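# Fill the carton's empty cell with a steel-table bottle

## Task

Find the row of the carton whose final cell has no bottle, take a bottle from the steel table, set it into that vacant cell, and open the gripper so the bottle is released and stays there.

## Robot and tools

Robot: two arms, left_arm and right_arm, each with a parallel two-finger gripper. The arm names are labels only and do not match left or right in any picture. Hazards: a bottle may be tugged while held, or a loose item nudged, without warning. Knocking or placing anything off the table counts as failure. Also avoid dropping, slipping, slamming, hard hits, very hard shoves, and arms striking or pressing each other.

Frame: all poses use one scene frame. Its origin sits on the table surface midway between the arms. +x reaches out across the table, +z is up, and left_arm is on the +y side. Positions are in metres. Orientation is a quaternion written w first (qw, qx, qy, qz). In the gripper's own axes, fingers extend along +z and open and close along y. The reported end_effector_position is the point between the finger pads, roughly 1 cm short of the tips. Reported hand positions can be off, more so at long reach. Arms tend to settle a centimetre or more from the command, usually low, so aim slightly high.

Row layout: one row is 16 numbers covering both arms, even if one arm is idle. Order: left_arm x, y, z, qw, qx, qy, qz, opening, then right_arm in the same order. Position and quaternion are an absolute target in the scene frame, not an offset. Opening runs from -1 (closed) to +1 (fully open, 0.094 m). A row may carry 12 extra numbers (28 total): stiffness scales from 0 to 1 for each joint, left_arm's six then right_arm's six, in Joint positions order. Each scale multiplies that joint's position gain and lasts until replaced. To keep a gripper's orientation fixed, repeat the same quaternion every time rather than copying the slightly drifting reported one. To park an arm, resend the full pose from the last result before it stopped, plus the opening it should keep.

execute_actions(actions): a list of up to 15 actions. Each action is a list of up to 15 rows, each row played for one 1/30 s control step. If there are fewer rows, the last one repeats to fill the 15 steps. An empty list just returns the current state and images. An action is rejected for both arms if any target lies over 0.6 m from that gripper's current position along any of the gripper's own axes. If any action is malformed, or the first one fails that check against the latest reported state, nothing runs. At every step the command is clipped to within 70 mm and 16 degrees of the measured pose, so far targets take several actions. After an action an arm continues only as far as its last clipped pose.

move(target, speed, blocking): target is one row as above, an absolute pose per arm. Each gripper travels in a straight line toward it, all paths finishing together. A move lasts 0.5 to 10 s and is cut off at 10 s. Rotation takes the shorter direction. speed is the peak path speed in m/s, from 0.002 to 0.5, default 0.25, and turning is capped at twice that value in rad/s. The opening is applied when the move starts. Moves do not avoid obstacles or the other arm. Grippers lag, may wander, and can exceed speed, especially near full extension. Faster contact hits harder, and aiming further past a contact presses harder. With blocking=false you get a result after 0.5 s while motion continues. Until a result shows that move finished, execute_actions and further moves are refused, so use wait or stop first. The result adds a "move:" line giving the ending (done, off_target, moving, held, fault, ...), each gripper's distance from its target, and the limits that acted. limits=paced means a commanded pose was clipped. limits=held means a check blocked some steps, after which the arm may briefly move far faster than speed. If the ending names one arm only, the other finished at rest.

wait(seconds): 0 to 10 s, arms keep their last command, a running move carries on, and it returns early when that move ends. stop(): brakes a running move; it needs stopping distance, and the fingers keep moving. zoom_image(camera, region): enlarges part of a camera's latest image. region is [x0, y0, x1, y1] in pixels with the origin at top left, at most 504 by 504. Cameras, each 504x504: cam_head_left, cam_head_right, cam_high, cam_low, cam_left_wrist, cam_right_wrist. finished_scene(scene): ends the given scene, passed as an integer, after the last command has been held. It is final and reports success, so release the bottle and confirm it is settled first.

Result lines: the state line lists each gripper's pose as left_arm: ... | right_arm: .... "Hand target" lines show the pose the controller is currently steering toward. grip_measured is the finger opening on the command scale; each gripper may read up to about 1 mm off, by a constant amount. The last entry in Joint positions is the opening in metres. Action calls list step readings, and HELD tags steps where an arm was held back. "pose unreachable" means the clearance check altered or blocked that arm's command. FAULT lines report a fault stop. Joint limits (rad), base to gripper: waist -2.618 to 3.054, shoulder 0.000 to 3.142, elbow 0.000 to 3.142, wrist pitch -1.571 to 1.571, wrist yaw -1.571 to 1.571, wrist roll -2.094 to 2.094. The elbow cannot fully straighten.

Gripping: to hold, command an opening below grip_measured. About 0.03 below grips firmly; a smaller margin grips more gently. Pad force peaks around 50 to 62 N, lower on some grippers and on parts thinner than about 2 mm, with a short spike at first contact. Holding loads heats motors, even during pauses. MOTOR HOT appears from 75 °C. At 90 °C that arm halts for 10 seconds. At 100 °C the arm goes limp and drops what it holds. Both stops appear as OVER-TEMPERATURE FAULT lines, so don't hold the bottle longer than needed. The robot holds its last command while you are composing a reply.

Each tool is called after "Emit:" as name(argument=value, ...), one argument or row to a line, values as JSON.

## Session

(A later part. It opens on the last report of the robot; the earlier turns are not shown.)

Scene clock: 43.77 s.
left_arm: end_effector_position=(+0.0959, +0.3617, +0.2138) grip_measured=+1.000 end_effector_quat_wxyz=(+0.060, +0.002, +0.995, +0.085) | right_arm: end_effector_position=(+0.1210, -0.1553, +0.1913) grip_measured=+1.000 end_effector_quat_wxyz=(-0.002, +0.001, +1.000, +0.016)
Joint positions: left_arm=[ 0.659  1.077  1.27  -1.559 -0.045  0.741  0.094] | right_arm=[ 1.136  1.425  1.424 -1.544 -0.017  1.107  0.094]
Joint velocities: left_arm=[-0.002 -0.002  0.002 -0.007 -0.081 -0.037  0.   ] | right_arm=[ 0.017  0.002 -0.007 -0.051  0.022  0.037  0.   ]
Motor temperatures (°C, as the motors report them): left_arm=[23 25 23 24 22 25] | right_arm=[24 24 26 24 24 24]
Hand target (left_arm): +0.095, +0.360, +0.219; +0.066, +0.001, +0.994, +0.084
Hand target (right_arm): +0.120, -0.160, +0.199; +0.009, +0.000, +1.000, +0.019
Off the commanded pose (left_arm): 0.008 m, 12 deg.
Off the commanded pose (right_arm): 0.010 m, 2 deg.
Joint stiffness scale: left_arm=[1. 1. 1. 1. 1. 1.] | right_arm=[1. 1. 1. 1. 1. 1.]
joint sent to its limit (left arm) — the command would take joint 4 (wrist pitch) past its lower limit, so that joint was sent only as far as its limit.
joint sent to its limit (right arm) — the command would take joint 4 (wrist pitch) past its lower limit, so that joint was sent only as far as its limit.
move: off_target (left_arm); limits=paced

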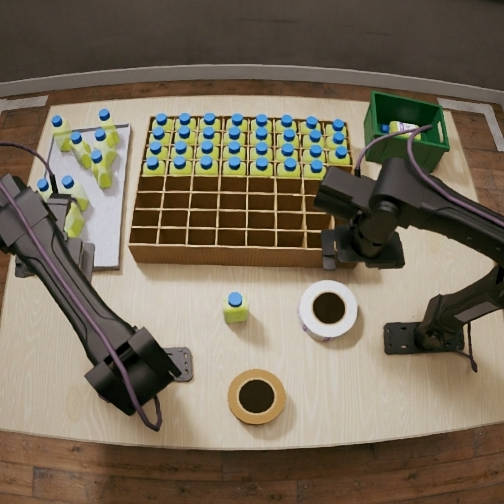

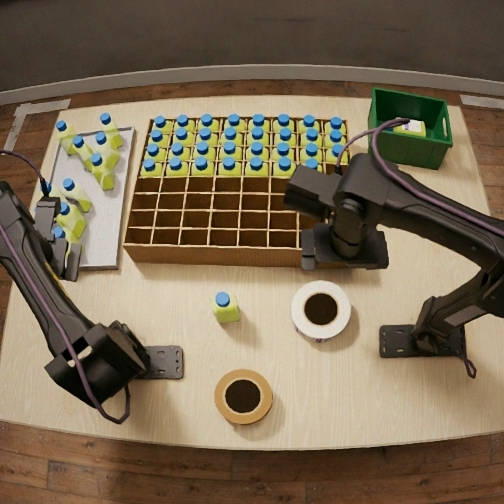

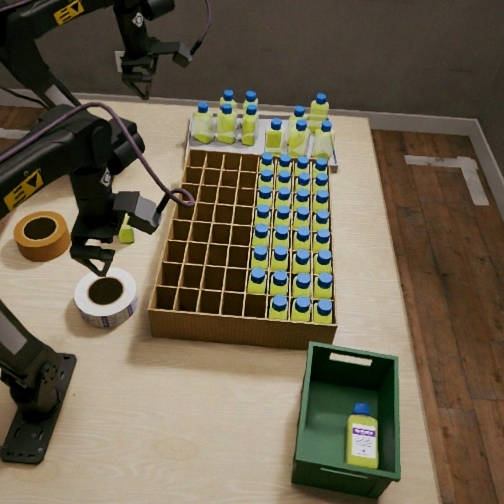

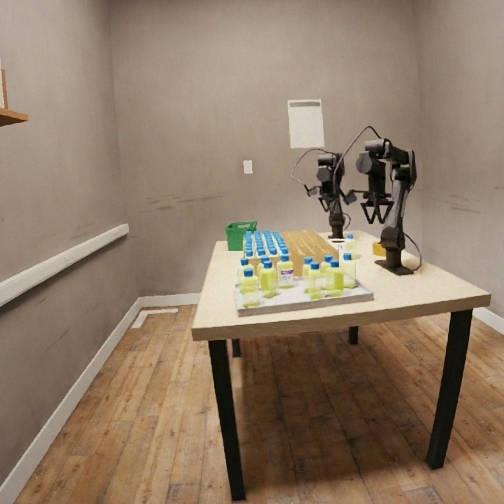

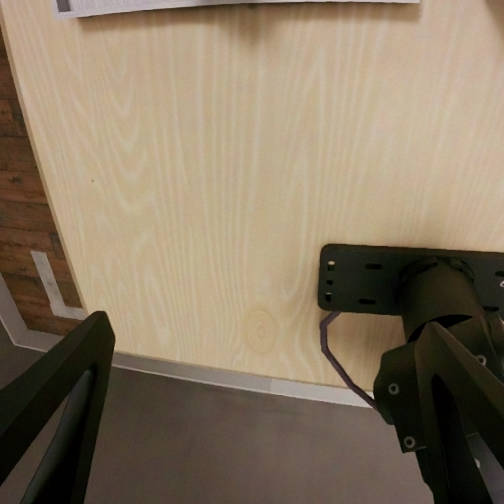

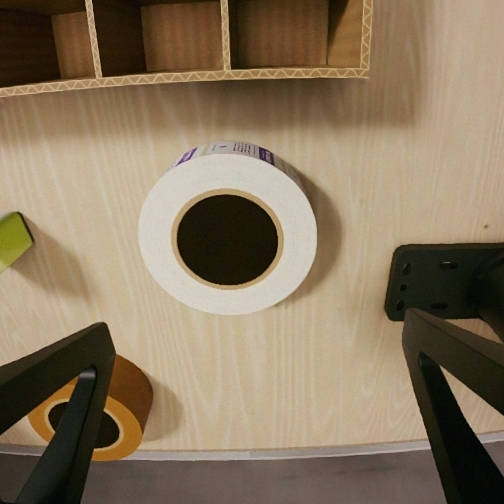

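Emit:
move(
  target=[0.0959, 0.3617, 0.2138, 0.060, 0.002, 0.995, 0.085, 1, 0.087, 0.048, 0.155, 0, 0, 1, 0, 0.4],
  speed=0.2,
)

Scene clock: 46.30 s.
left_arm: end_effector_position=(+0.0959, +0.3616, +0.2138) grip_measured=+1.000 end_effector_quat_wxyz=(+0.060, +0.003, +0.995, +0.085) | right_arm: end_effector_position=(+0.0865, +0.0491, +0.1506) grip_measured=+0.402 end_effector_quat_wxyz=(-0.006, -0.003, +1.000, +0.018)
Joint positions: left_arm=[ 0.659  1.077  1.27  -1.559 -0.045  0.744  0.094] | right_arm=[ 1.433  2.159  2.162 -1.539 -0.017  1.396  0.066]
Joint velocities: left_arm=[-0.002 -0.002 -0.002 -0.007  0.037  0.007  0.   ] | right_arm=[ 0.012  0.012 -0.007 -0.007  0.022  0.022 -0.001]
Motor temperatures (°C, as the motors report them): left_arm=[23 25 23 24 22 25] | right_arm=[24 24 26 24 24 24]
Hand target (left_arm): +0.096, +0.362, +0.214; +0.060, +0.002, +0.995, +0.085
Hand target (right_arm): +0.087, +0.048, +0.156; -0.002, -0.000, +1.000, +0.017
Off the commanded pose (left_arm): 0.000 m, 0 deg.
Off the commanded pose (right_arm): 0.005 m, 2 deg.
Joint stiffness scale: left_arm=[1. 1. 1. 1. 1. 1.] | right_arm=[1. 1. 1. 1. 1. 1.]
joint sent to its limit (right arm) — the command would take joint 4 (wrist pitch) past its lower limit, so that joint was sent only as far as its limit.
move: done

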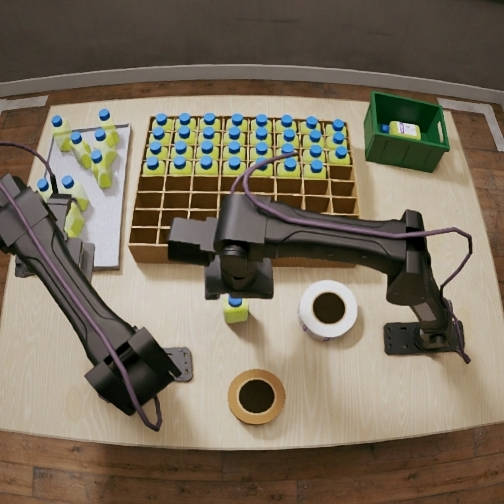

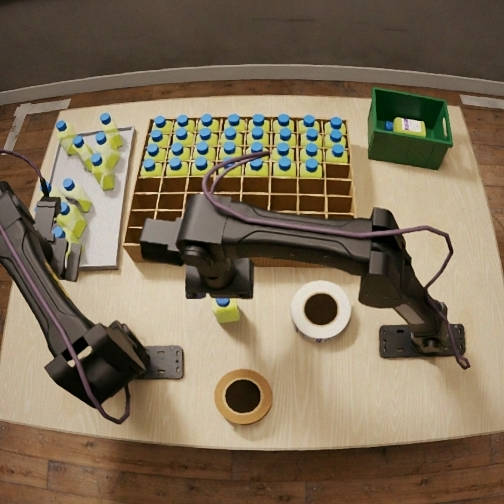

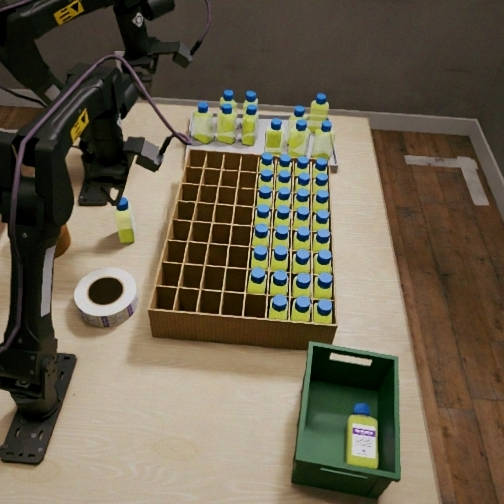

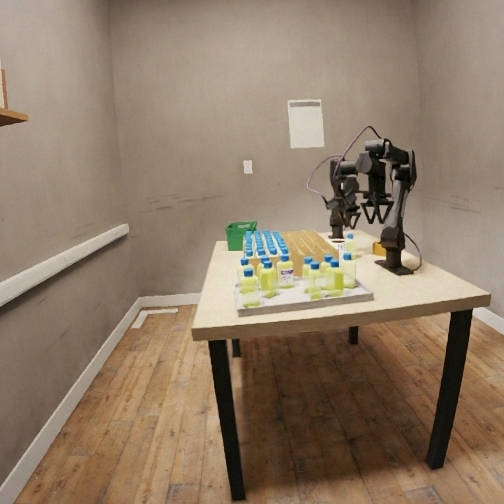

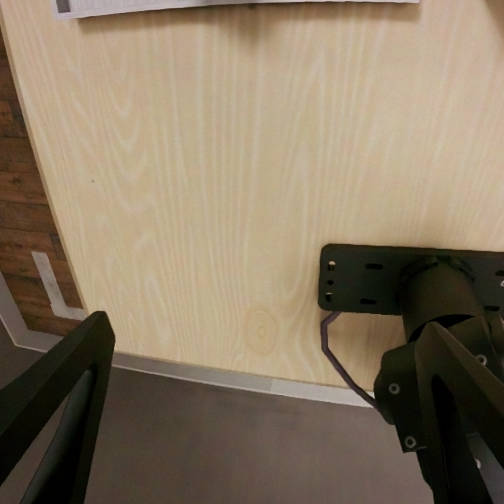

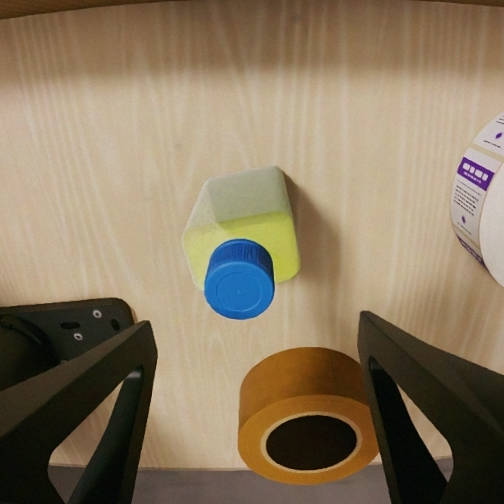

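Emit:
move(
  target=[0.0959, 0.3617, 0.2138, 0.060, 0.002, 0.995, 0.085, 1, 0.067, 0.056, 0.120, 0, 0, 1, 0, 0.4],
  speed=0.08,
)

Scene clock: 48.43 s.
left_arm: end_effector_position=(+0.0959, +0.3616, +0.2138) grip_measured=+1.000 end_effector_quat_wxyz=(+0.060, +0.003, +0.995, +0.085) | right_arm: end_effector_position=(+0.0654, +0.0559, +0.1260) grip_measured=+0.402 end_effector_quat_wxyz=(-0.008, -0.002, +1.000, +0.004)
Joint positions: left_arm=[ 0.659  1.077  1.27  -1.559 -0.045  0.744  0.094] | right_arm=[ 1.485  2.191  2.115 -1.488 -0.017  1.45   0.066]
Joint velocities: left_arm=[ 0.012 -0.017 -0.012  0.007  0.007 -0.051  0.   ] | right_arm=[-0.002  0.002  0.012 -0.022 -0.037 -0.095 -0.001]
Motor temperatures (°C, as the motors report them): left_arm=[23 25 23 24 22 25] | right_arm=[24 25 26 24 24 24]
Hand target (left_arm): +0.096, +0.362, +0.214; +0.060, +0.002, +0.995, +0.085
Hand target (right_arm): +0.067, +0.056, +0.120; -0.001, +0.000, +1.000, -0.000
Off the commanded pose (left_arm): 0.000 m, 0 deg.
Off the commanded pose (right_arm): 0.006 m, 1 deg.
Joint stiffness scale: left_arm=[1. 1. 1. 1. 1. 1.] | right_arm=[1. 1. 1. 1. 1. 1.]
move: done

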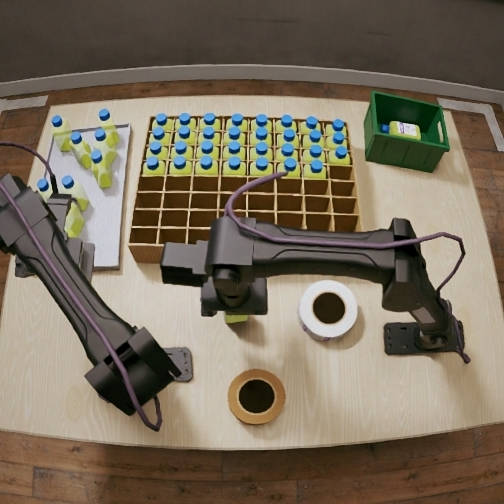

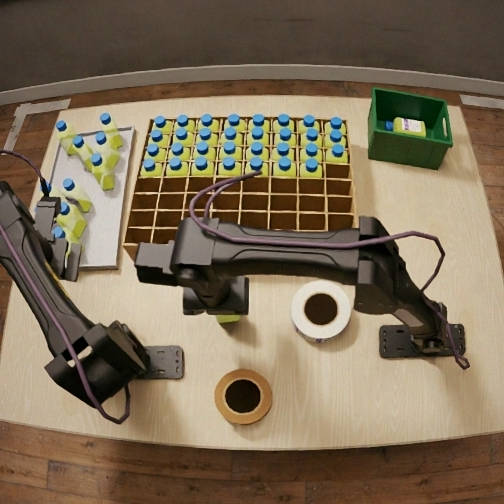

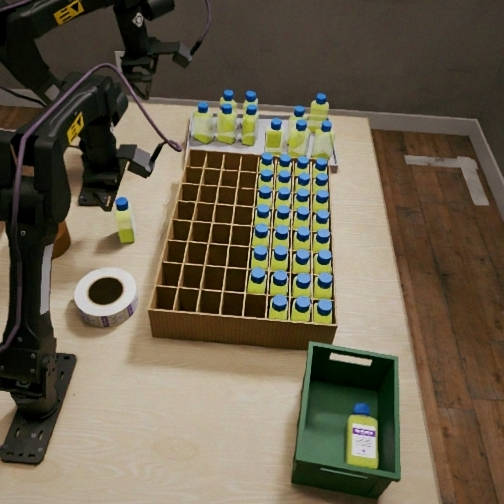

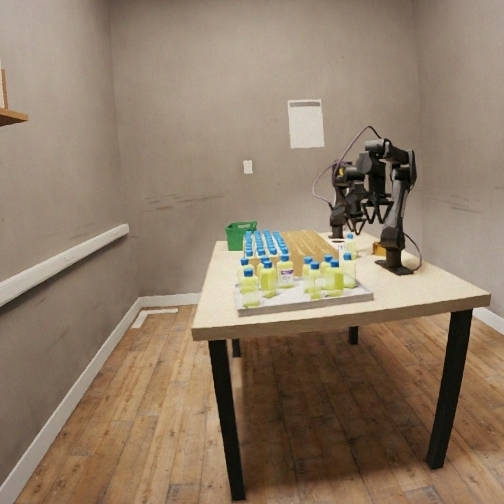

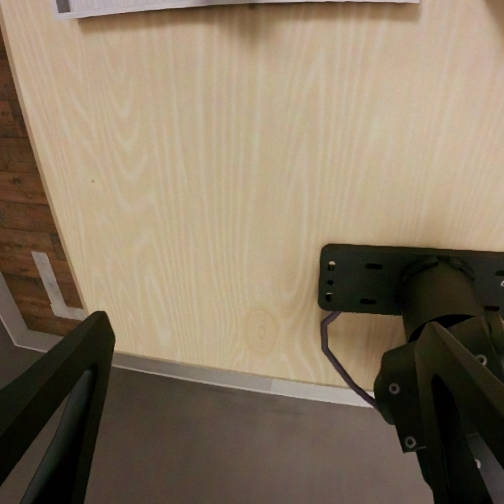

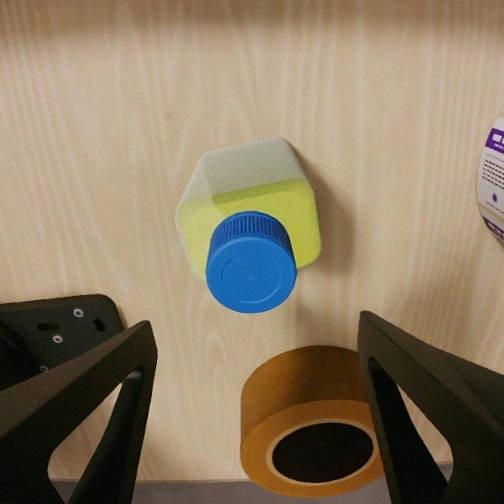

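Emit:
zoom_image(
  camera="cam_high",
  region=[50, 130, 190, 270],
)

Emit:
zoom_image(
  camera="cam_low",
  region=[290, 160, 420, 280],
)

Region (50, 130, 190, 270) of cam_high's 504x504 image, scaled by 3.600, with more detail than that image has.

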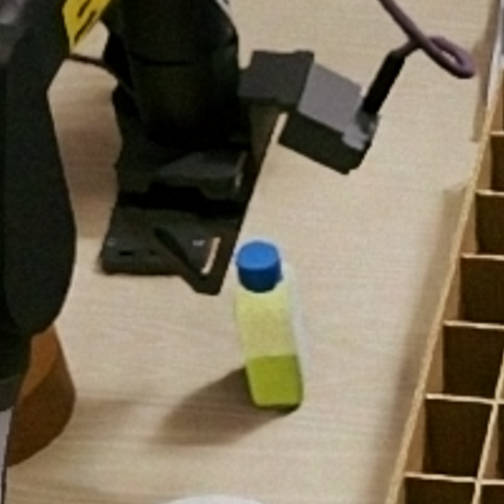

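Region (290, 160, 420, 280) of cam_low's 504x504 image, scaled by 3.877, with more detail than that image has; it fills the top 465 rows of this view, and the rest is white.

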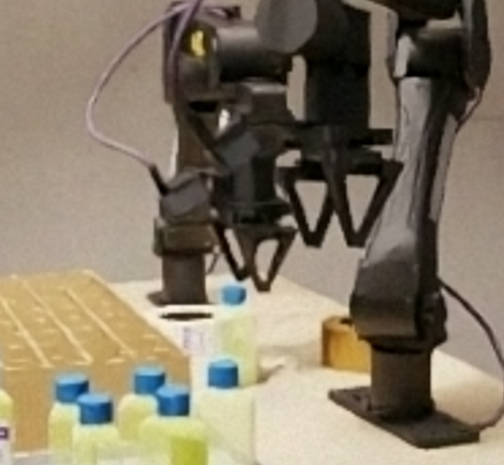

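Emit:
move(
  target=[0.0959, 0.3617, 0.2138, 0.060, 0.002, 0.995, 0.085, 1, 0.086, 0.058, 0.115, 0, 0, 1, 0, 0.4],
  speed=0.06,
)

Scene clock: 50.87 s.
left_arm: end_effector_position=(+0.0959, +0.3616, +0.2138) grip_measured=+1.000 end_effector_quat_wxyz=(+0.060, +0.003, +0.995, +0.085) | right_arm: end_effector_position=(+0.0812, +0.0568, +0.1260) grip_measured=+0.402 end_effector_quat_wxyz=(-0.006, +0.002, +1.000, +0.010)
Joint positions: left_arm=[ 0.659  1.077  1.27  -1.559 -0.045  0.744  0.094] | right_arm=[ 1.449  2.191  2.115 -1.476 -0.015  1.422  0.066]
Joint velocities: left_arm=[ 0.002  0.002 -0.007 -0.022 -0.007 -0.007  0.   ] | right_arm=[ 0.002 -0.002  0.002  0.007  0.022 -0.066  0.   ]
Motor temperatures (°C, as the motors report them): left_arm=[23 25 23 24 22 25] | right_arm=[24 25 26 24 24 24]
Hand target (left_arm): +0.096, +0.362, +0.214; +0.060, +0.002, +0.995, +0.085
Hand target (right_arm): +0.086, +0.058, +0.115; +0.001, -0.000, +1.000, +0.000
Off the commanded pose (left_arm): 0.000 m, 0 deg.
Off the commanded pose (right_arm): 0.012 m, 1 deg.
Joint stiffness scale: left_arm=[1. 1. 1. 1. 1. 1.] | right_arm=[1. 1. 1. 1. 1. 1.]
move: off_target (right_arm)

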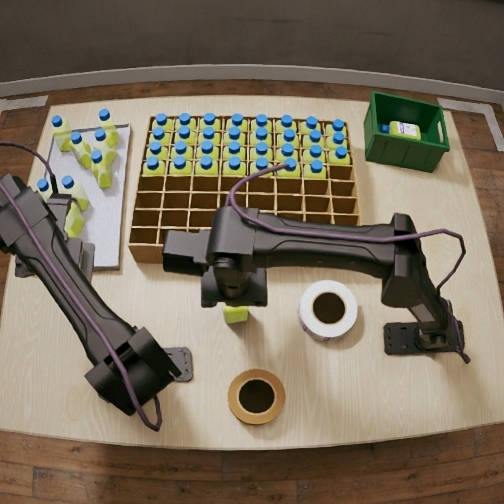

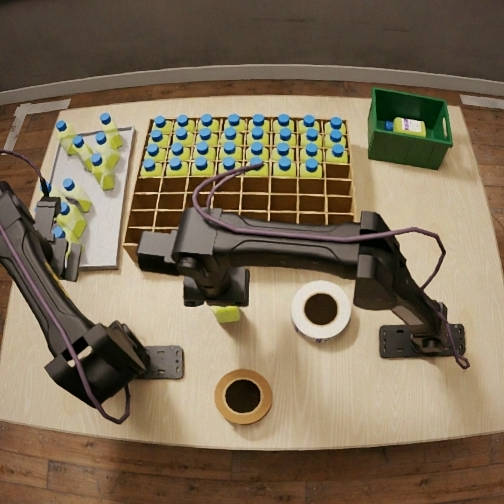

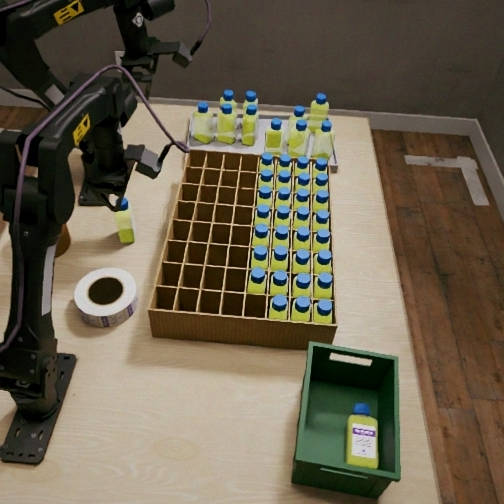

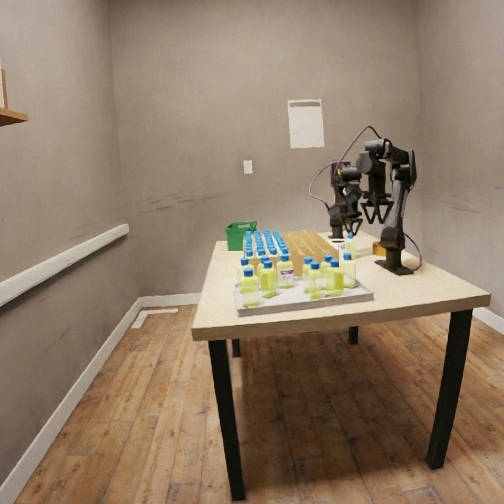

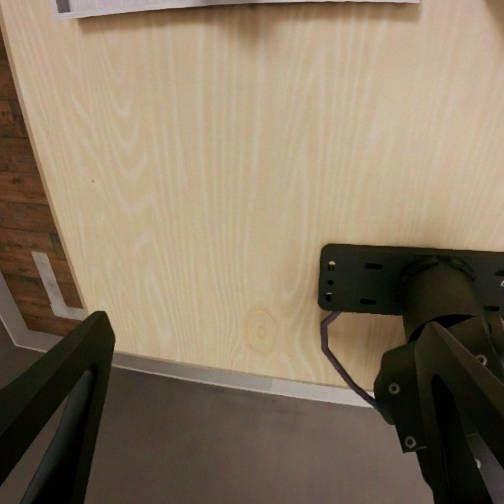

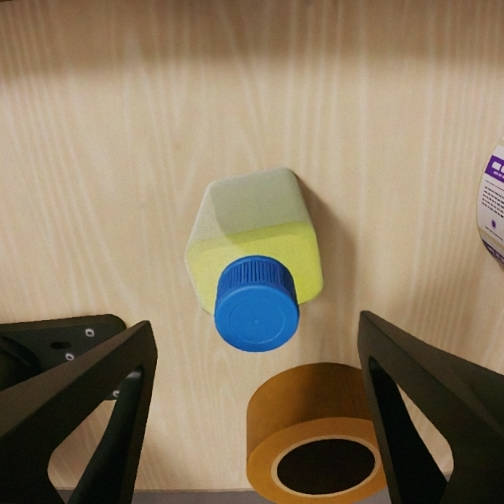

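Emit:
move(
  target=[0.0959, 0.3617, 0.2138, 0.060, 0.002, 0.995, 0.085, 1, 0.085, 0.058, 0.103, 0, 0, 1, 0, 0.4],
  speed=0.05,
)

Scene clock: 52.27 s.
left_arm: end_effector_position=(+0.0959, +0.3616, +0.2138) grip_measured=+1.000 end_effector_quat_wxyz=(+0.060, +0.003, +0.995, +0.085) | right_arm: end_effector_position=(+0.0815, +0.0587, +0.1140) grip_measured=+0.402 end_effector_quat_wxyz=(-0.006, +0.001, +1.000, +0.010)
Joint positions: left_arm=[ 0.659  1.077  1.27  -1.559 -0.045  0.744  0.094] | right_arm=[ 1.449  2.191  2.067 -1.427 -0.015  1.42   0.066]
Joint velocities: left_arm=[ 0.017 -0.012 -0.012 -0.081 -0.051 -0.066  0.   ] | right_arm=[ 0.022 -0.007 -0.007 -0.081 -0.007  0.022  0.001]
Motor temperatures (°C, as the motors report them): left_arm=[23 25 23 24 22 25] | right_arm=[24 25 26 24 24 24]
Hand target (left_arm): +0.096, +0.362, +0.214; +0.060, +0.002, +0.995, +0.085
Hand target (right_arm): +0.085, +0.058, +0.103; -0.000, +0.000, +1.000, -0.000
Off the commanded pose (left_arm): 0.000 m, 0 deg.
Off the commanded pose (right_arm): 0.012 m, 1 deg.
Joint stiffness scale: left_arm=[1. 1. 1. 1. 1. 1.] | right_arm=[1. 1. 1. 1. 1. 1.]
move: off_target (right_arm)

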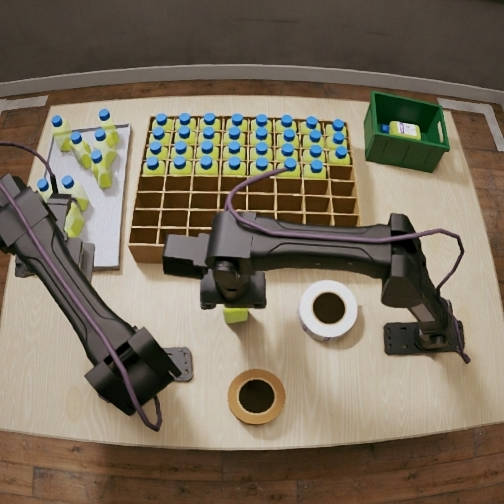

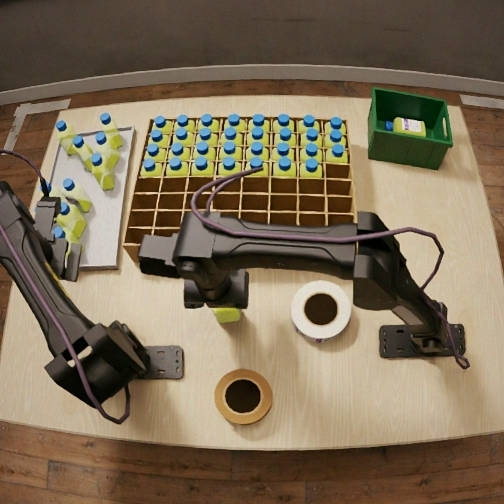

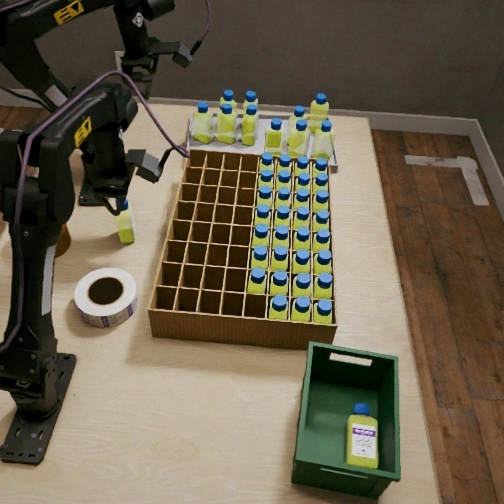

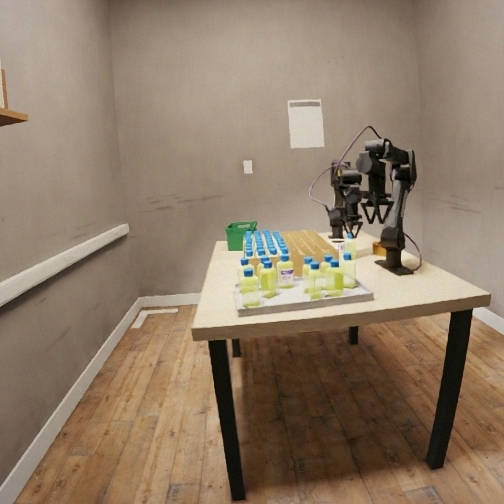

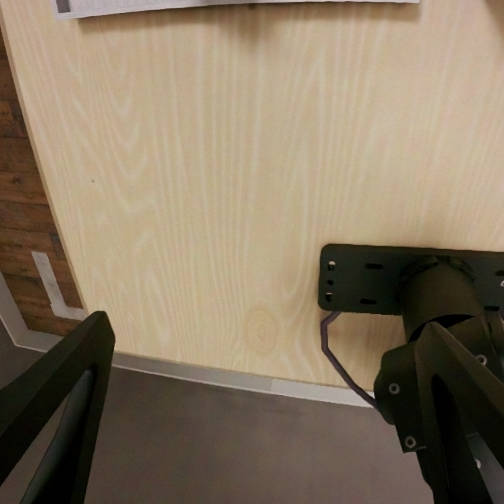

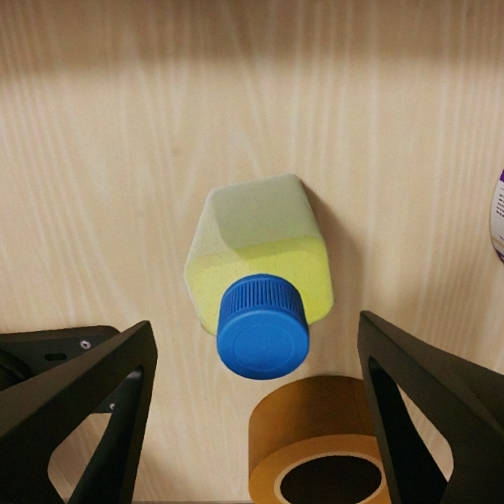

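Emit:
move(
  target=[0.0959, 0.3617, 0.2138, 0.060, 0.002, 0.995, 0.085, 1, 0.085, 0.057, 0.097, 0, 0, 1, 0, 0.4],
  speed=0.05,
)

Emit:
move(
  target=[0.0959, 0.3617, 0.2138, 0.060, 0.002, 0.995, 0.085, 1, 0.085, 0.057, 0.097, 0, 0, 1, 0, -0.53],
  speed=0.05,
)

Scene clock: 53.47 s.
left_arm: end_effector_position=(+0.0959, +0.3616, +0.2138) grip_measured=+1.000 end_effector_quat_wxyz=(+0.060, +0.003, +0.995, +0.085) | right_arm: end_effector_position=(+0.0813, +0.0576, +0.1052) grip_measured=+0.402 end_effector_quat_wxyz=(-0.007, +0.001, +1.000, +0.006)
Joint positions: left_arm=[ 0.659  1.077  1.27  -1.559 -0.045  0.744  0.094] | right_arm=[ 1.449  2.191  2.031 -1.4   -0.015  1.42   0.066]
Joint velocities: left_arm=[ 0.002 -0.007  0.007 -0.081 -0.037 -0.007  0.   ] | right_arm=[-0.012 -0.002  0.007 -0.022 -0.007 -0.051 -0.002]
Motor temperatures (°C, as the motors report them): left_arm=[23 25 23 24 22 25] | right_arm=[24 26 26 24 24 24]
Hand target (left_arm): +0.096, +0.362, +0.214; +0.060, +0.002, +0.995, +0.085
Hand target (right_arm): +0.085, +0.057, +0.097; -0.000, +0.000, +1.000, -0.000
Off the commanded pose (left_arm): 0.000 m, 0 deg.
Off the commanded pose (right_arm): 0.009 m, 1 deg.
Joint stiffness scale: left_arm=[1. 1. 1. 1. 1. 1.] | right_arm=[1. 1. 1. 1. 1. 1.]
move: done

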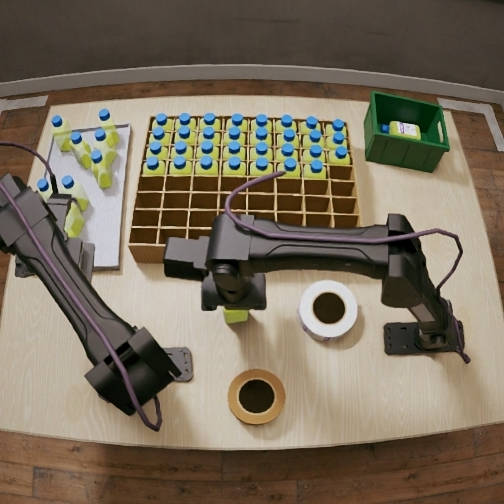

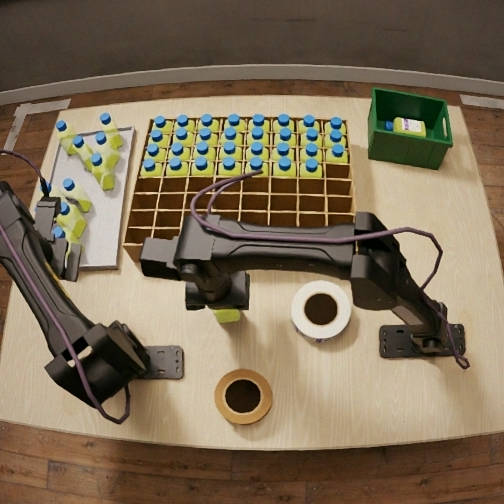

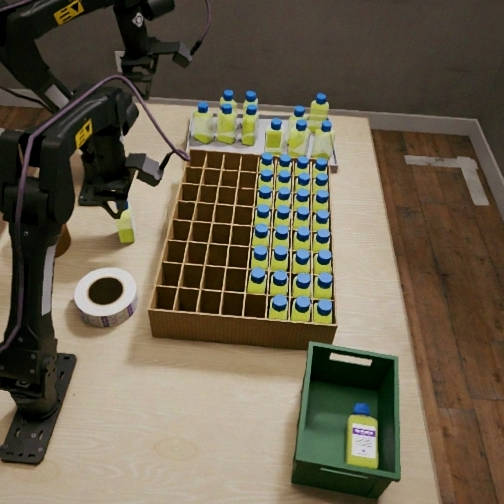

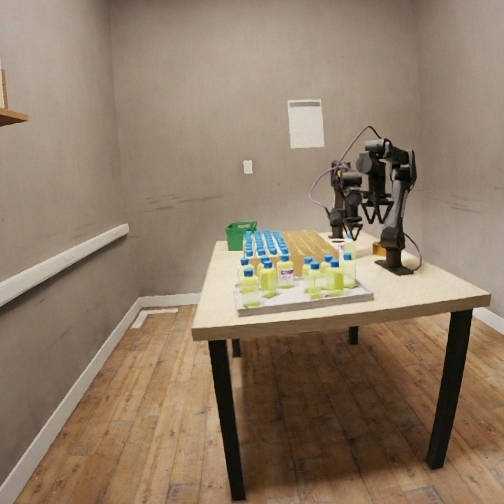

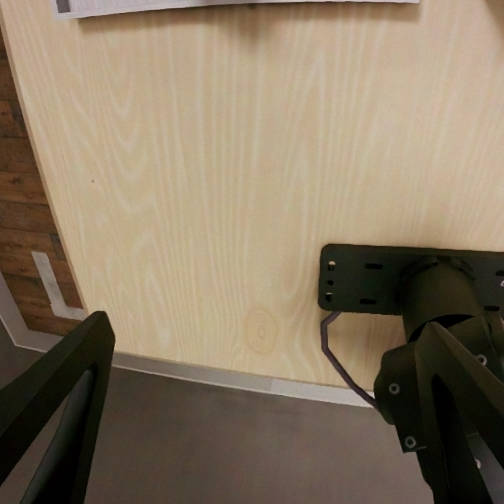

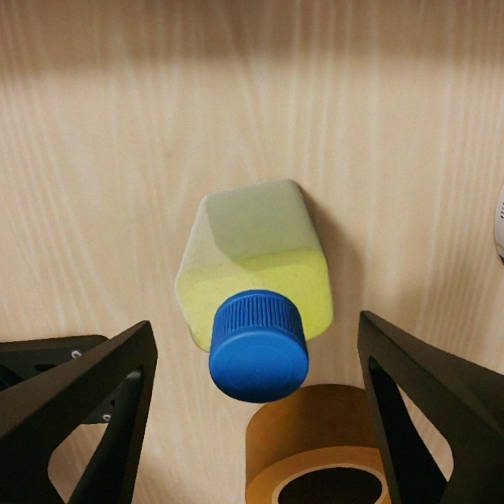

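Scene clock: 54.17 s.
left_arm: end_effector_position=(+0.0959, +0.3616, +0.2138) grip_measured=+1.000 end_effector_quat_wxyz=(+0.060, +0.003, +0.995, +0.085) | right_arm: end_effector_position=(+0.0815, +0.0580, +0.1066) grip_measured=-0.466 end_effector_quat_wxyz=(-0.006, +0.001, +1.000, +0.009)
Joint positions: left_arm=[ 0.659  1.077  1.27  -1.559 -0.045  0.744  0.094] | right_arm=[ 1.449  2.188  2.031 -1.399 -0.014  1.42   0.025]
Joint velocities: left_arm=[-0.017  0.007  0.002 -0.007  0.007 -0.066  0.   ] | right_arm=[ 0.007 -0.007 -0.007 -0.066 -0.095 -0.037  0.001]
Motor temperatures (°C, as the motors report them): left_arm=[23 25 23 24 22 25] | right_arm=[24 26 26 24 24 24]
Hand target (left_arm): +0.096, +0.362, +0.214; +0.060, +0.002, +0.995, +0.085
Hand target (right_arm): +0.085, +0.057, +0.097; -0.000, +0.000, +1.000, -0.000
Off the commanded pose (left_arm): 0.000 m, 0 deg.
Off the commanded pose (right_arm): 0.010 m, 1 deg.
Joint stiffness scale: left_arm=[1. 1. 1. 1. 1. 1.] | right_arm=[1. 1. 1. 1. 1. 1.]
move: done

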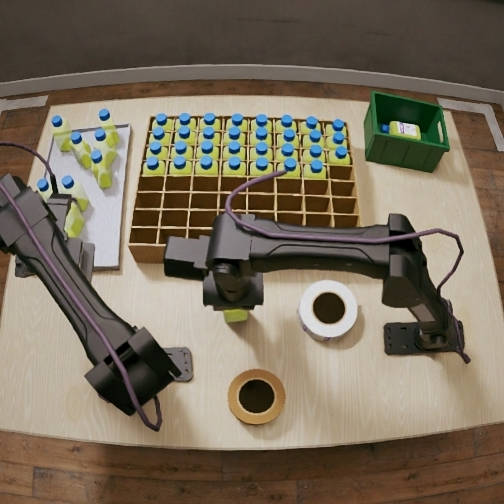

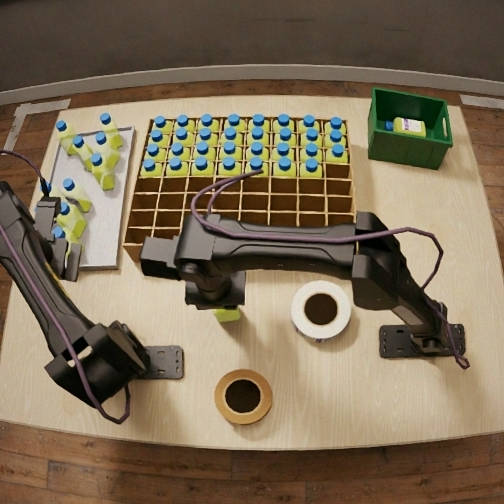

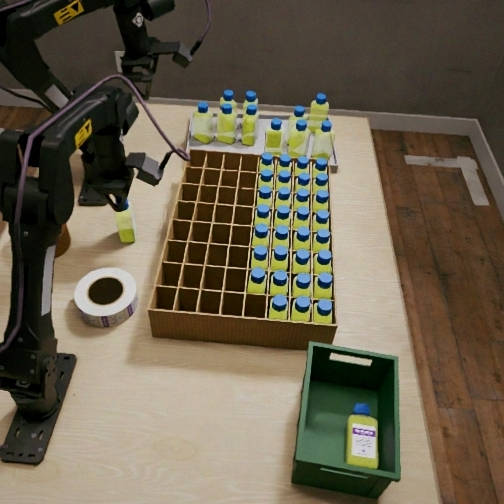

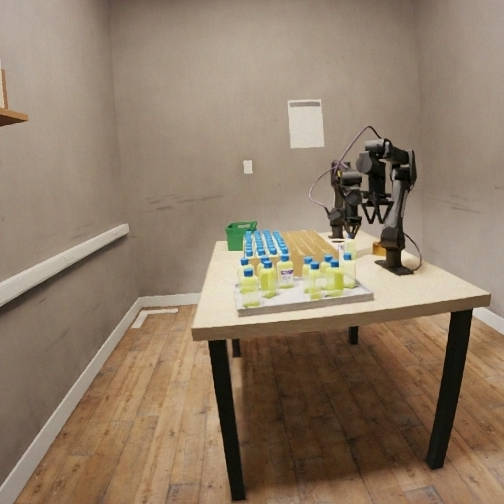

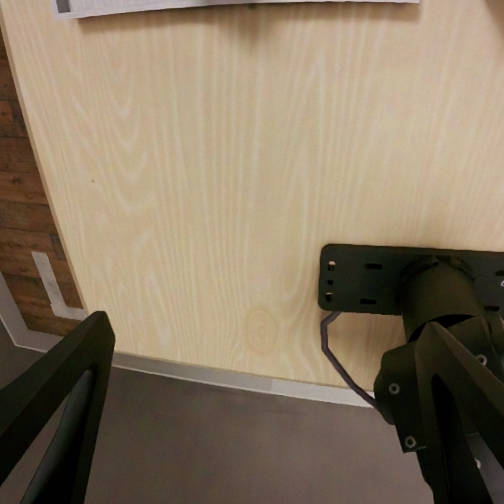

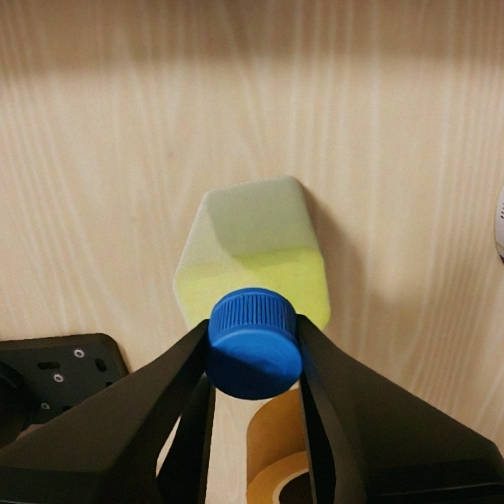

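Emit:
move(
  target=[0.0959, 0.3617, 0.2138, 0.060, 0.002, 0.995, 0.085, 1, 0.085, 0.05, 0.235, 0, 0, 1, 0, -0.53],
  speed=0.2,
)

Emit:
move(
  target=[0.0959, 0.3617, 0.2138, 0.060, 0.002, 0.995, 0.085, 1, 0.36, -0.15, 0.235, 0, 0, 1, 0, -0.53],
  speed=0.25,
)

Scene clock: 57.90 s.
left_arm: end_effector_position=(+0.0959, +0.3616, +0.2138) grip_measured=+1.000 end_effector_quat_wxyz=(+0.060, +0.003, +0.995, +0.085) | right_arm: end_effector_position=(+0.0803, +0.0503, +0.2268) grip_measured=-0.466 end_effector_quat_wxyz=(+0.011, +0.000, +0.993, +0.120)
Joint positions: left_arm=[ 0.659  1.077  1.27  -1.559 -0.045  0.744  0.094] | right_arm=[ 1.449  2.019  2.237 -1.547 -0.014  1.42   0.025]
Joint velocities: left_arm=[-0.007  0.002  0.002 -0.066  0.051 -0.051  0.   ] | right_arm=[ 0.007 -0.012 -0.012  0.066 -0.022  0.007  0.001]
Motor temperatures (°C, as the motors report them): left_arm=[23 24 23 25 22 25] | right_arm=[24 26 26 24 24 24]
Hand target (left_arm): +0.096, +0.362, +0.214; +0.060, +0.002, +0.995, +0.085
Hand target (right_arm): +0.084, +0.047, +0.235; +0.019, -0.000, +0.992, +0.125
Off the commanded pose (left_arm): 0.000 m, 0 deg.
Off the commanded pose (right_arm): 0.009 m, 14 deg.
Joint stiffness scale: left_arm=[1. 1. 1. 1. 1. 1.] | right_arm=[1. 1. 1. 1. 1. 1.]
joint sent to its limit (right arm) — the command would take joint 4 (wrist pitch) past its lower limit, so that joint was sent only as far as its limit.
move: off_target (right_arm)

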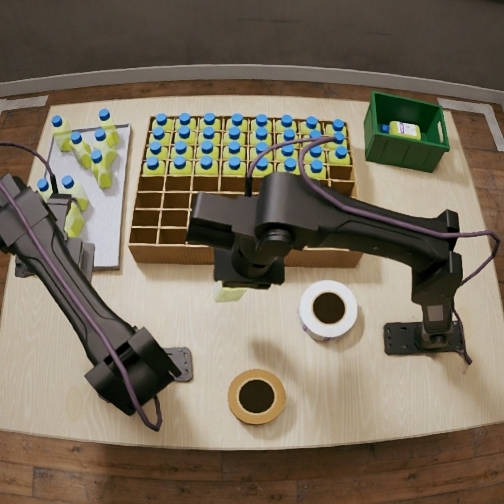

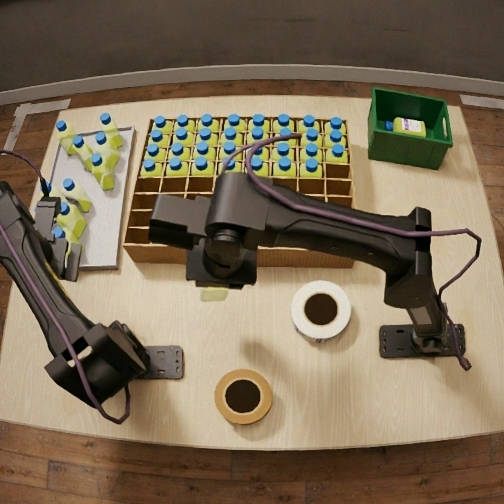

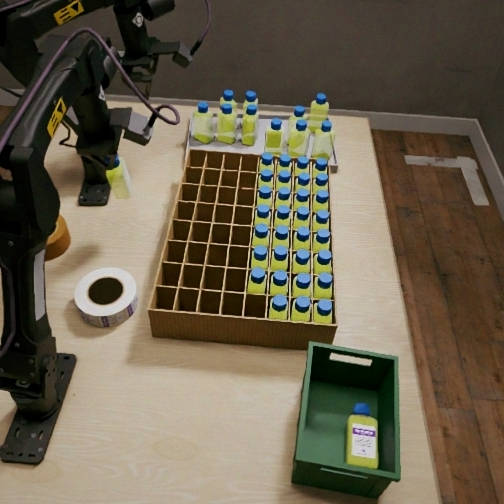

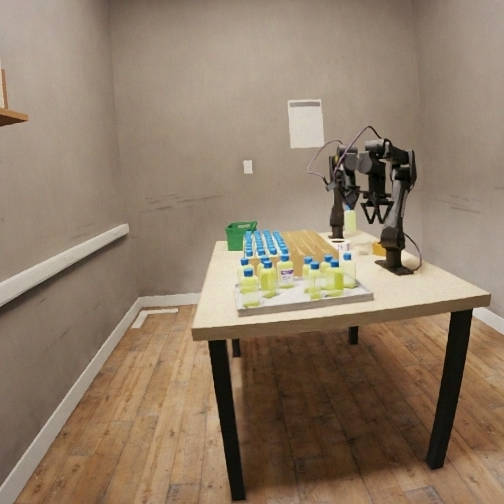

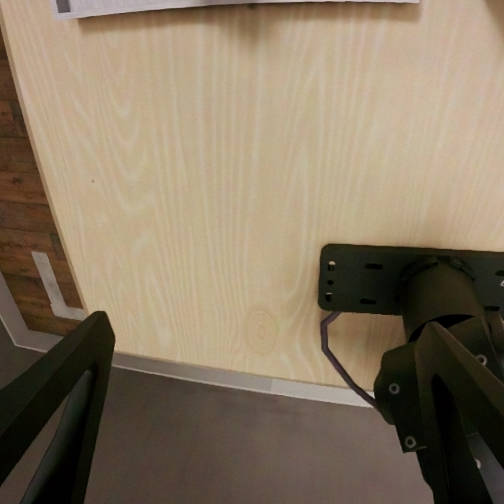

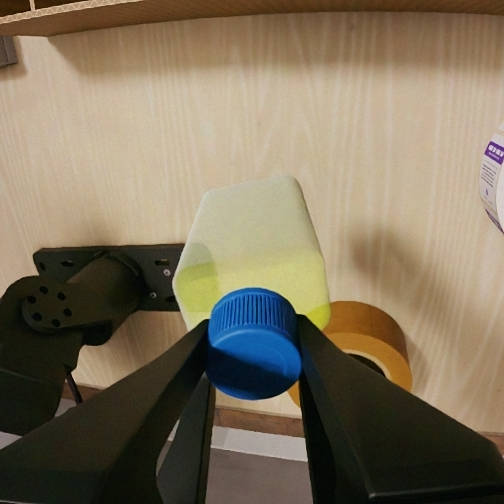

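Scene clock: 59.90 s.
left_arm: end_effector_position=(+0.0959, +0.3616, +0.2138) grip_measured=+1.000 end_effector_quat_wxyz=(+0.060, +0.003, +0.995, +0.085) | right_arm: end_effector_position=(+0.3592, -0.1530, +0.2270) grip_measured=-0.466 end_effector_quat_wxyz=(+0.090, +0.008, +0.994, +0.057)
Joint positions: left_arm=[ 0.659  1.077  1.27  -1.559 -0.045  0.744  0.094] | right_arm=[ 0.588  1.957  2.154 -1.555  0.     0.573  0.025]
Joint velocities: left_arm=[ 0.002 -0.002 -0.007  0.022  0.066 -0.007  0.   ] | right_arm=[ 0.002 -0.007 -0.022  0.007  0.007  0.007  0.   ]
Motor temperatures (°C, as the motors report them): left_arm=[23 24 23 25 22 25] | right_arm=[24 27 26 24 24 24]
Hand target (left_arm): +0.096, +0.362, +0.214; +0.060, +0.002, +0.995, +0.085
Hand target (right_arm): +0.362, -0.152, +0.234; +0.102, +0.001, +0.993, +0.055
Off the commanded pose (left_arm): 0.000 m, 0 deg.
Off the commanded pose (right_arm): 0.009 m, 12 deg.
Joint stiffness scale: left_arm=[1. 1. 1. 1. 1. 1.] | right_arm=[1. 1. 1. 1. 1. 1.]
joint sent to its limit (right arm) — the command would take joint 4 (wrist pitch) past its lower limit, so that joint was sent only as far as its limit.
move: off_target (right_arm)

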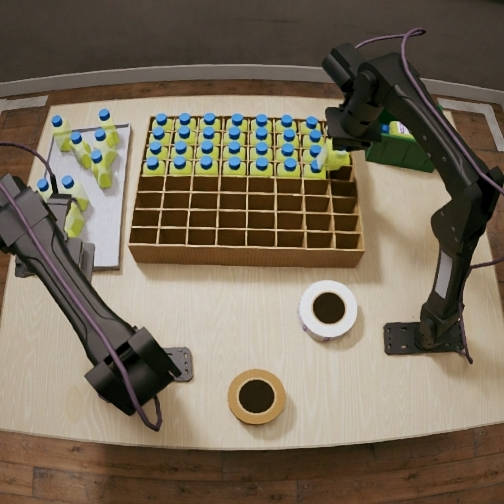

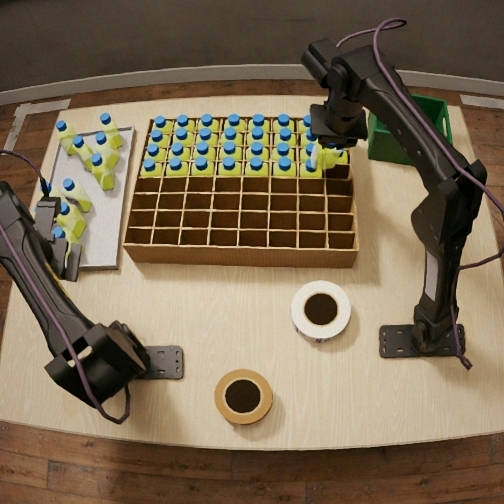

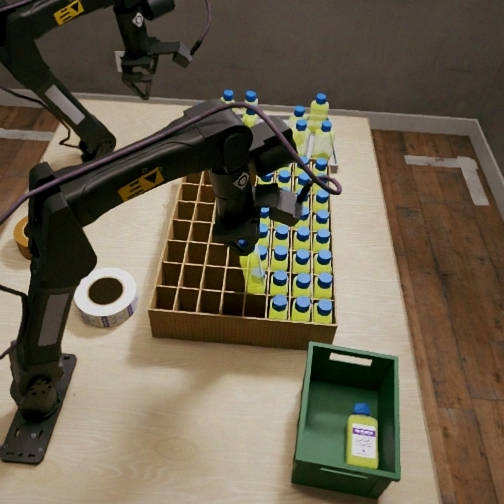

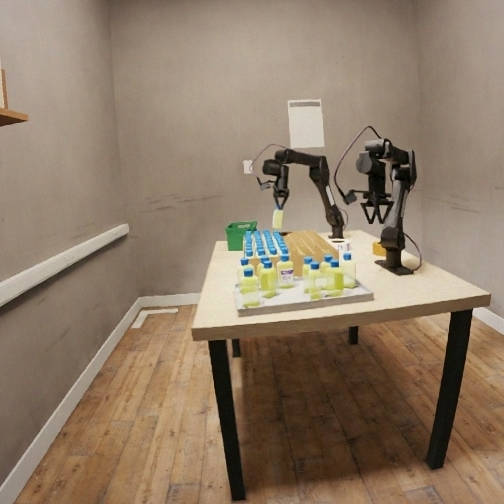

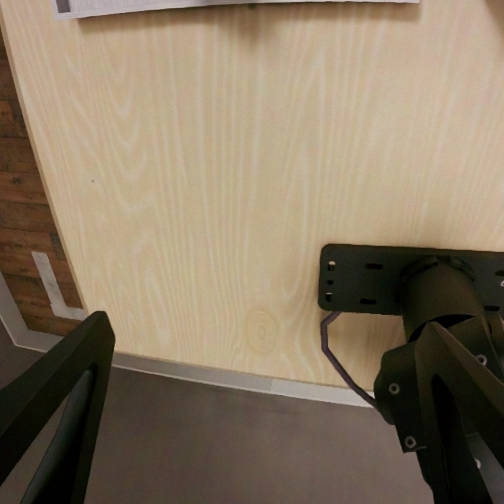

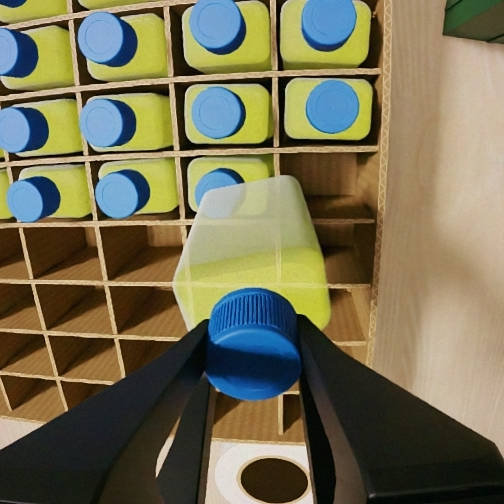

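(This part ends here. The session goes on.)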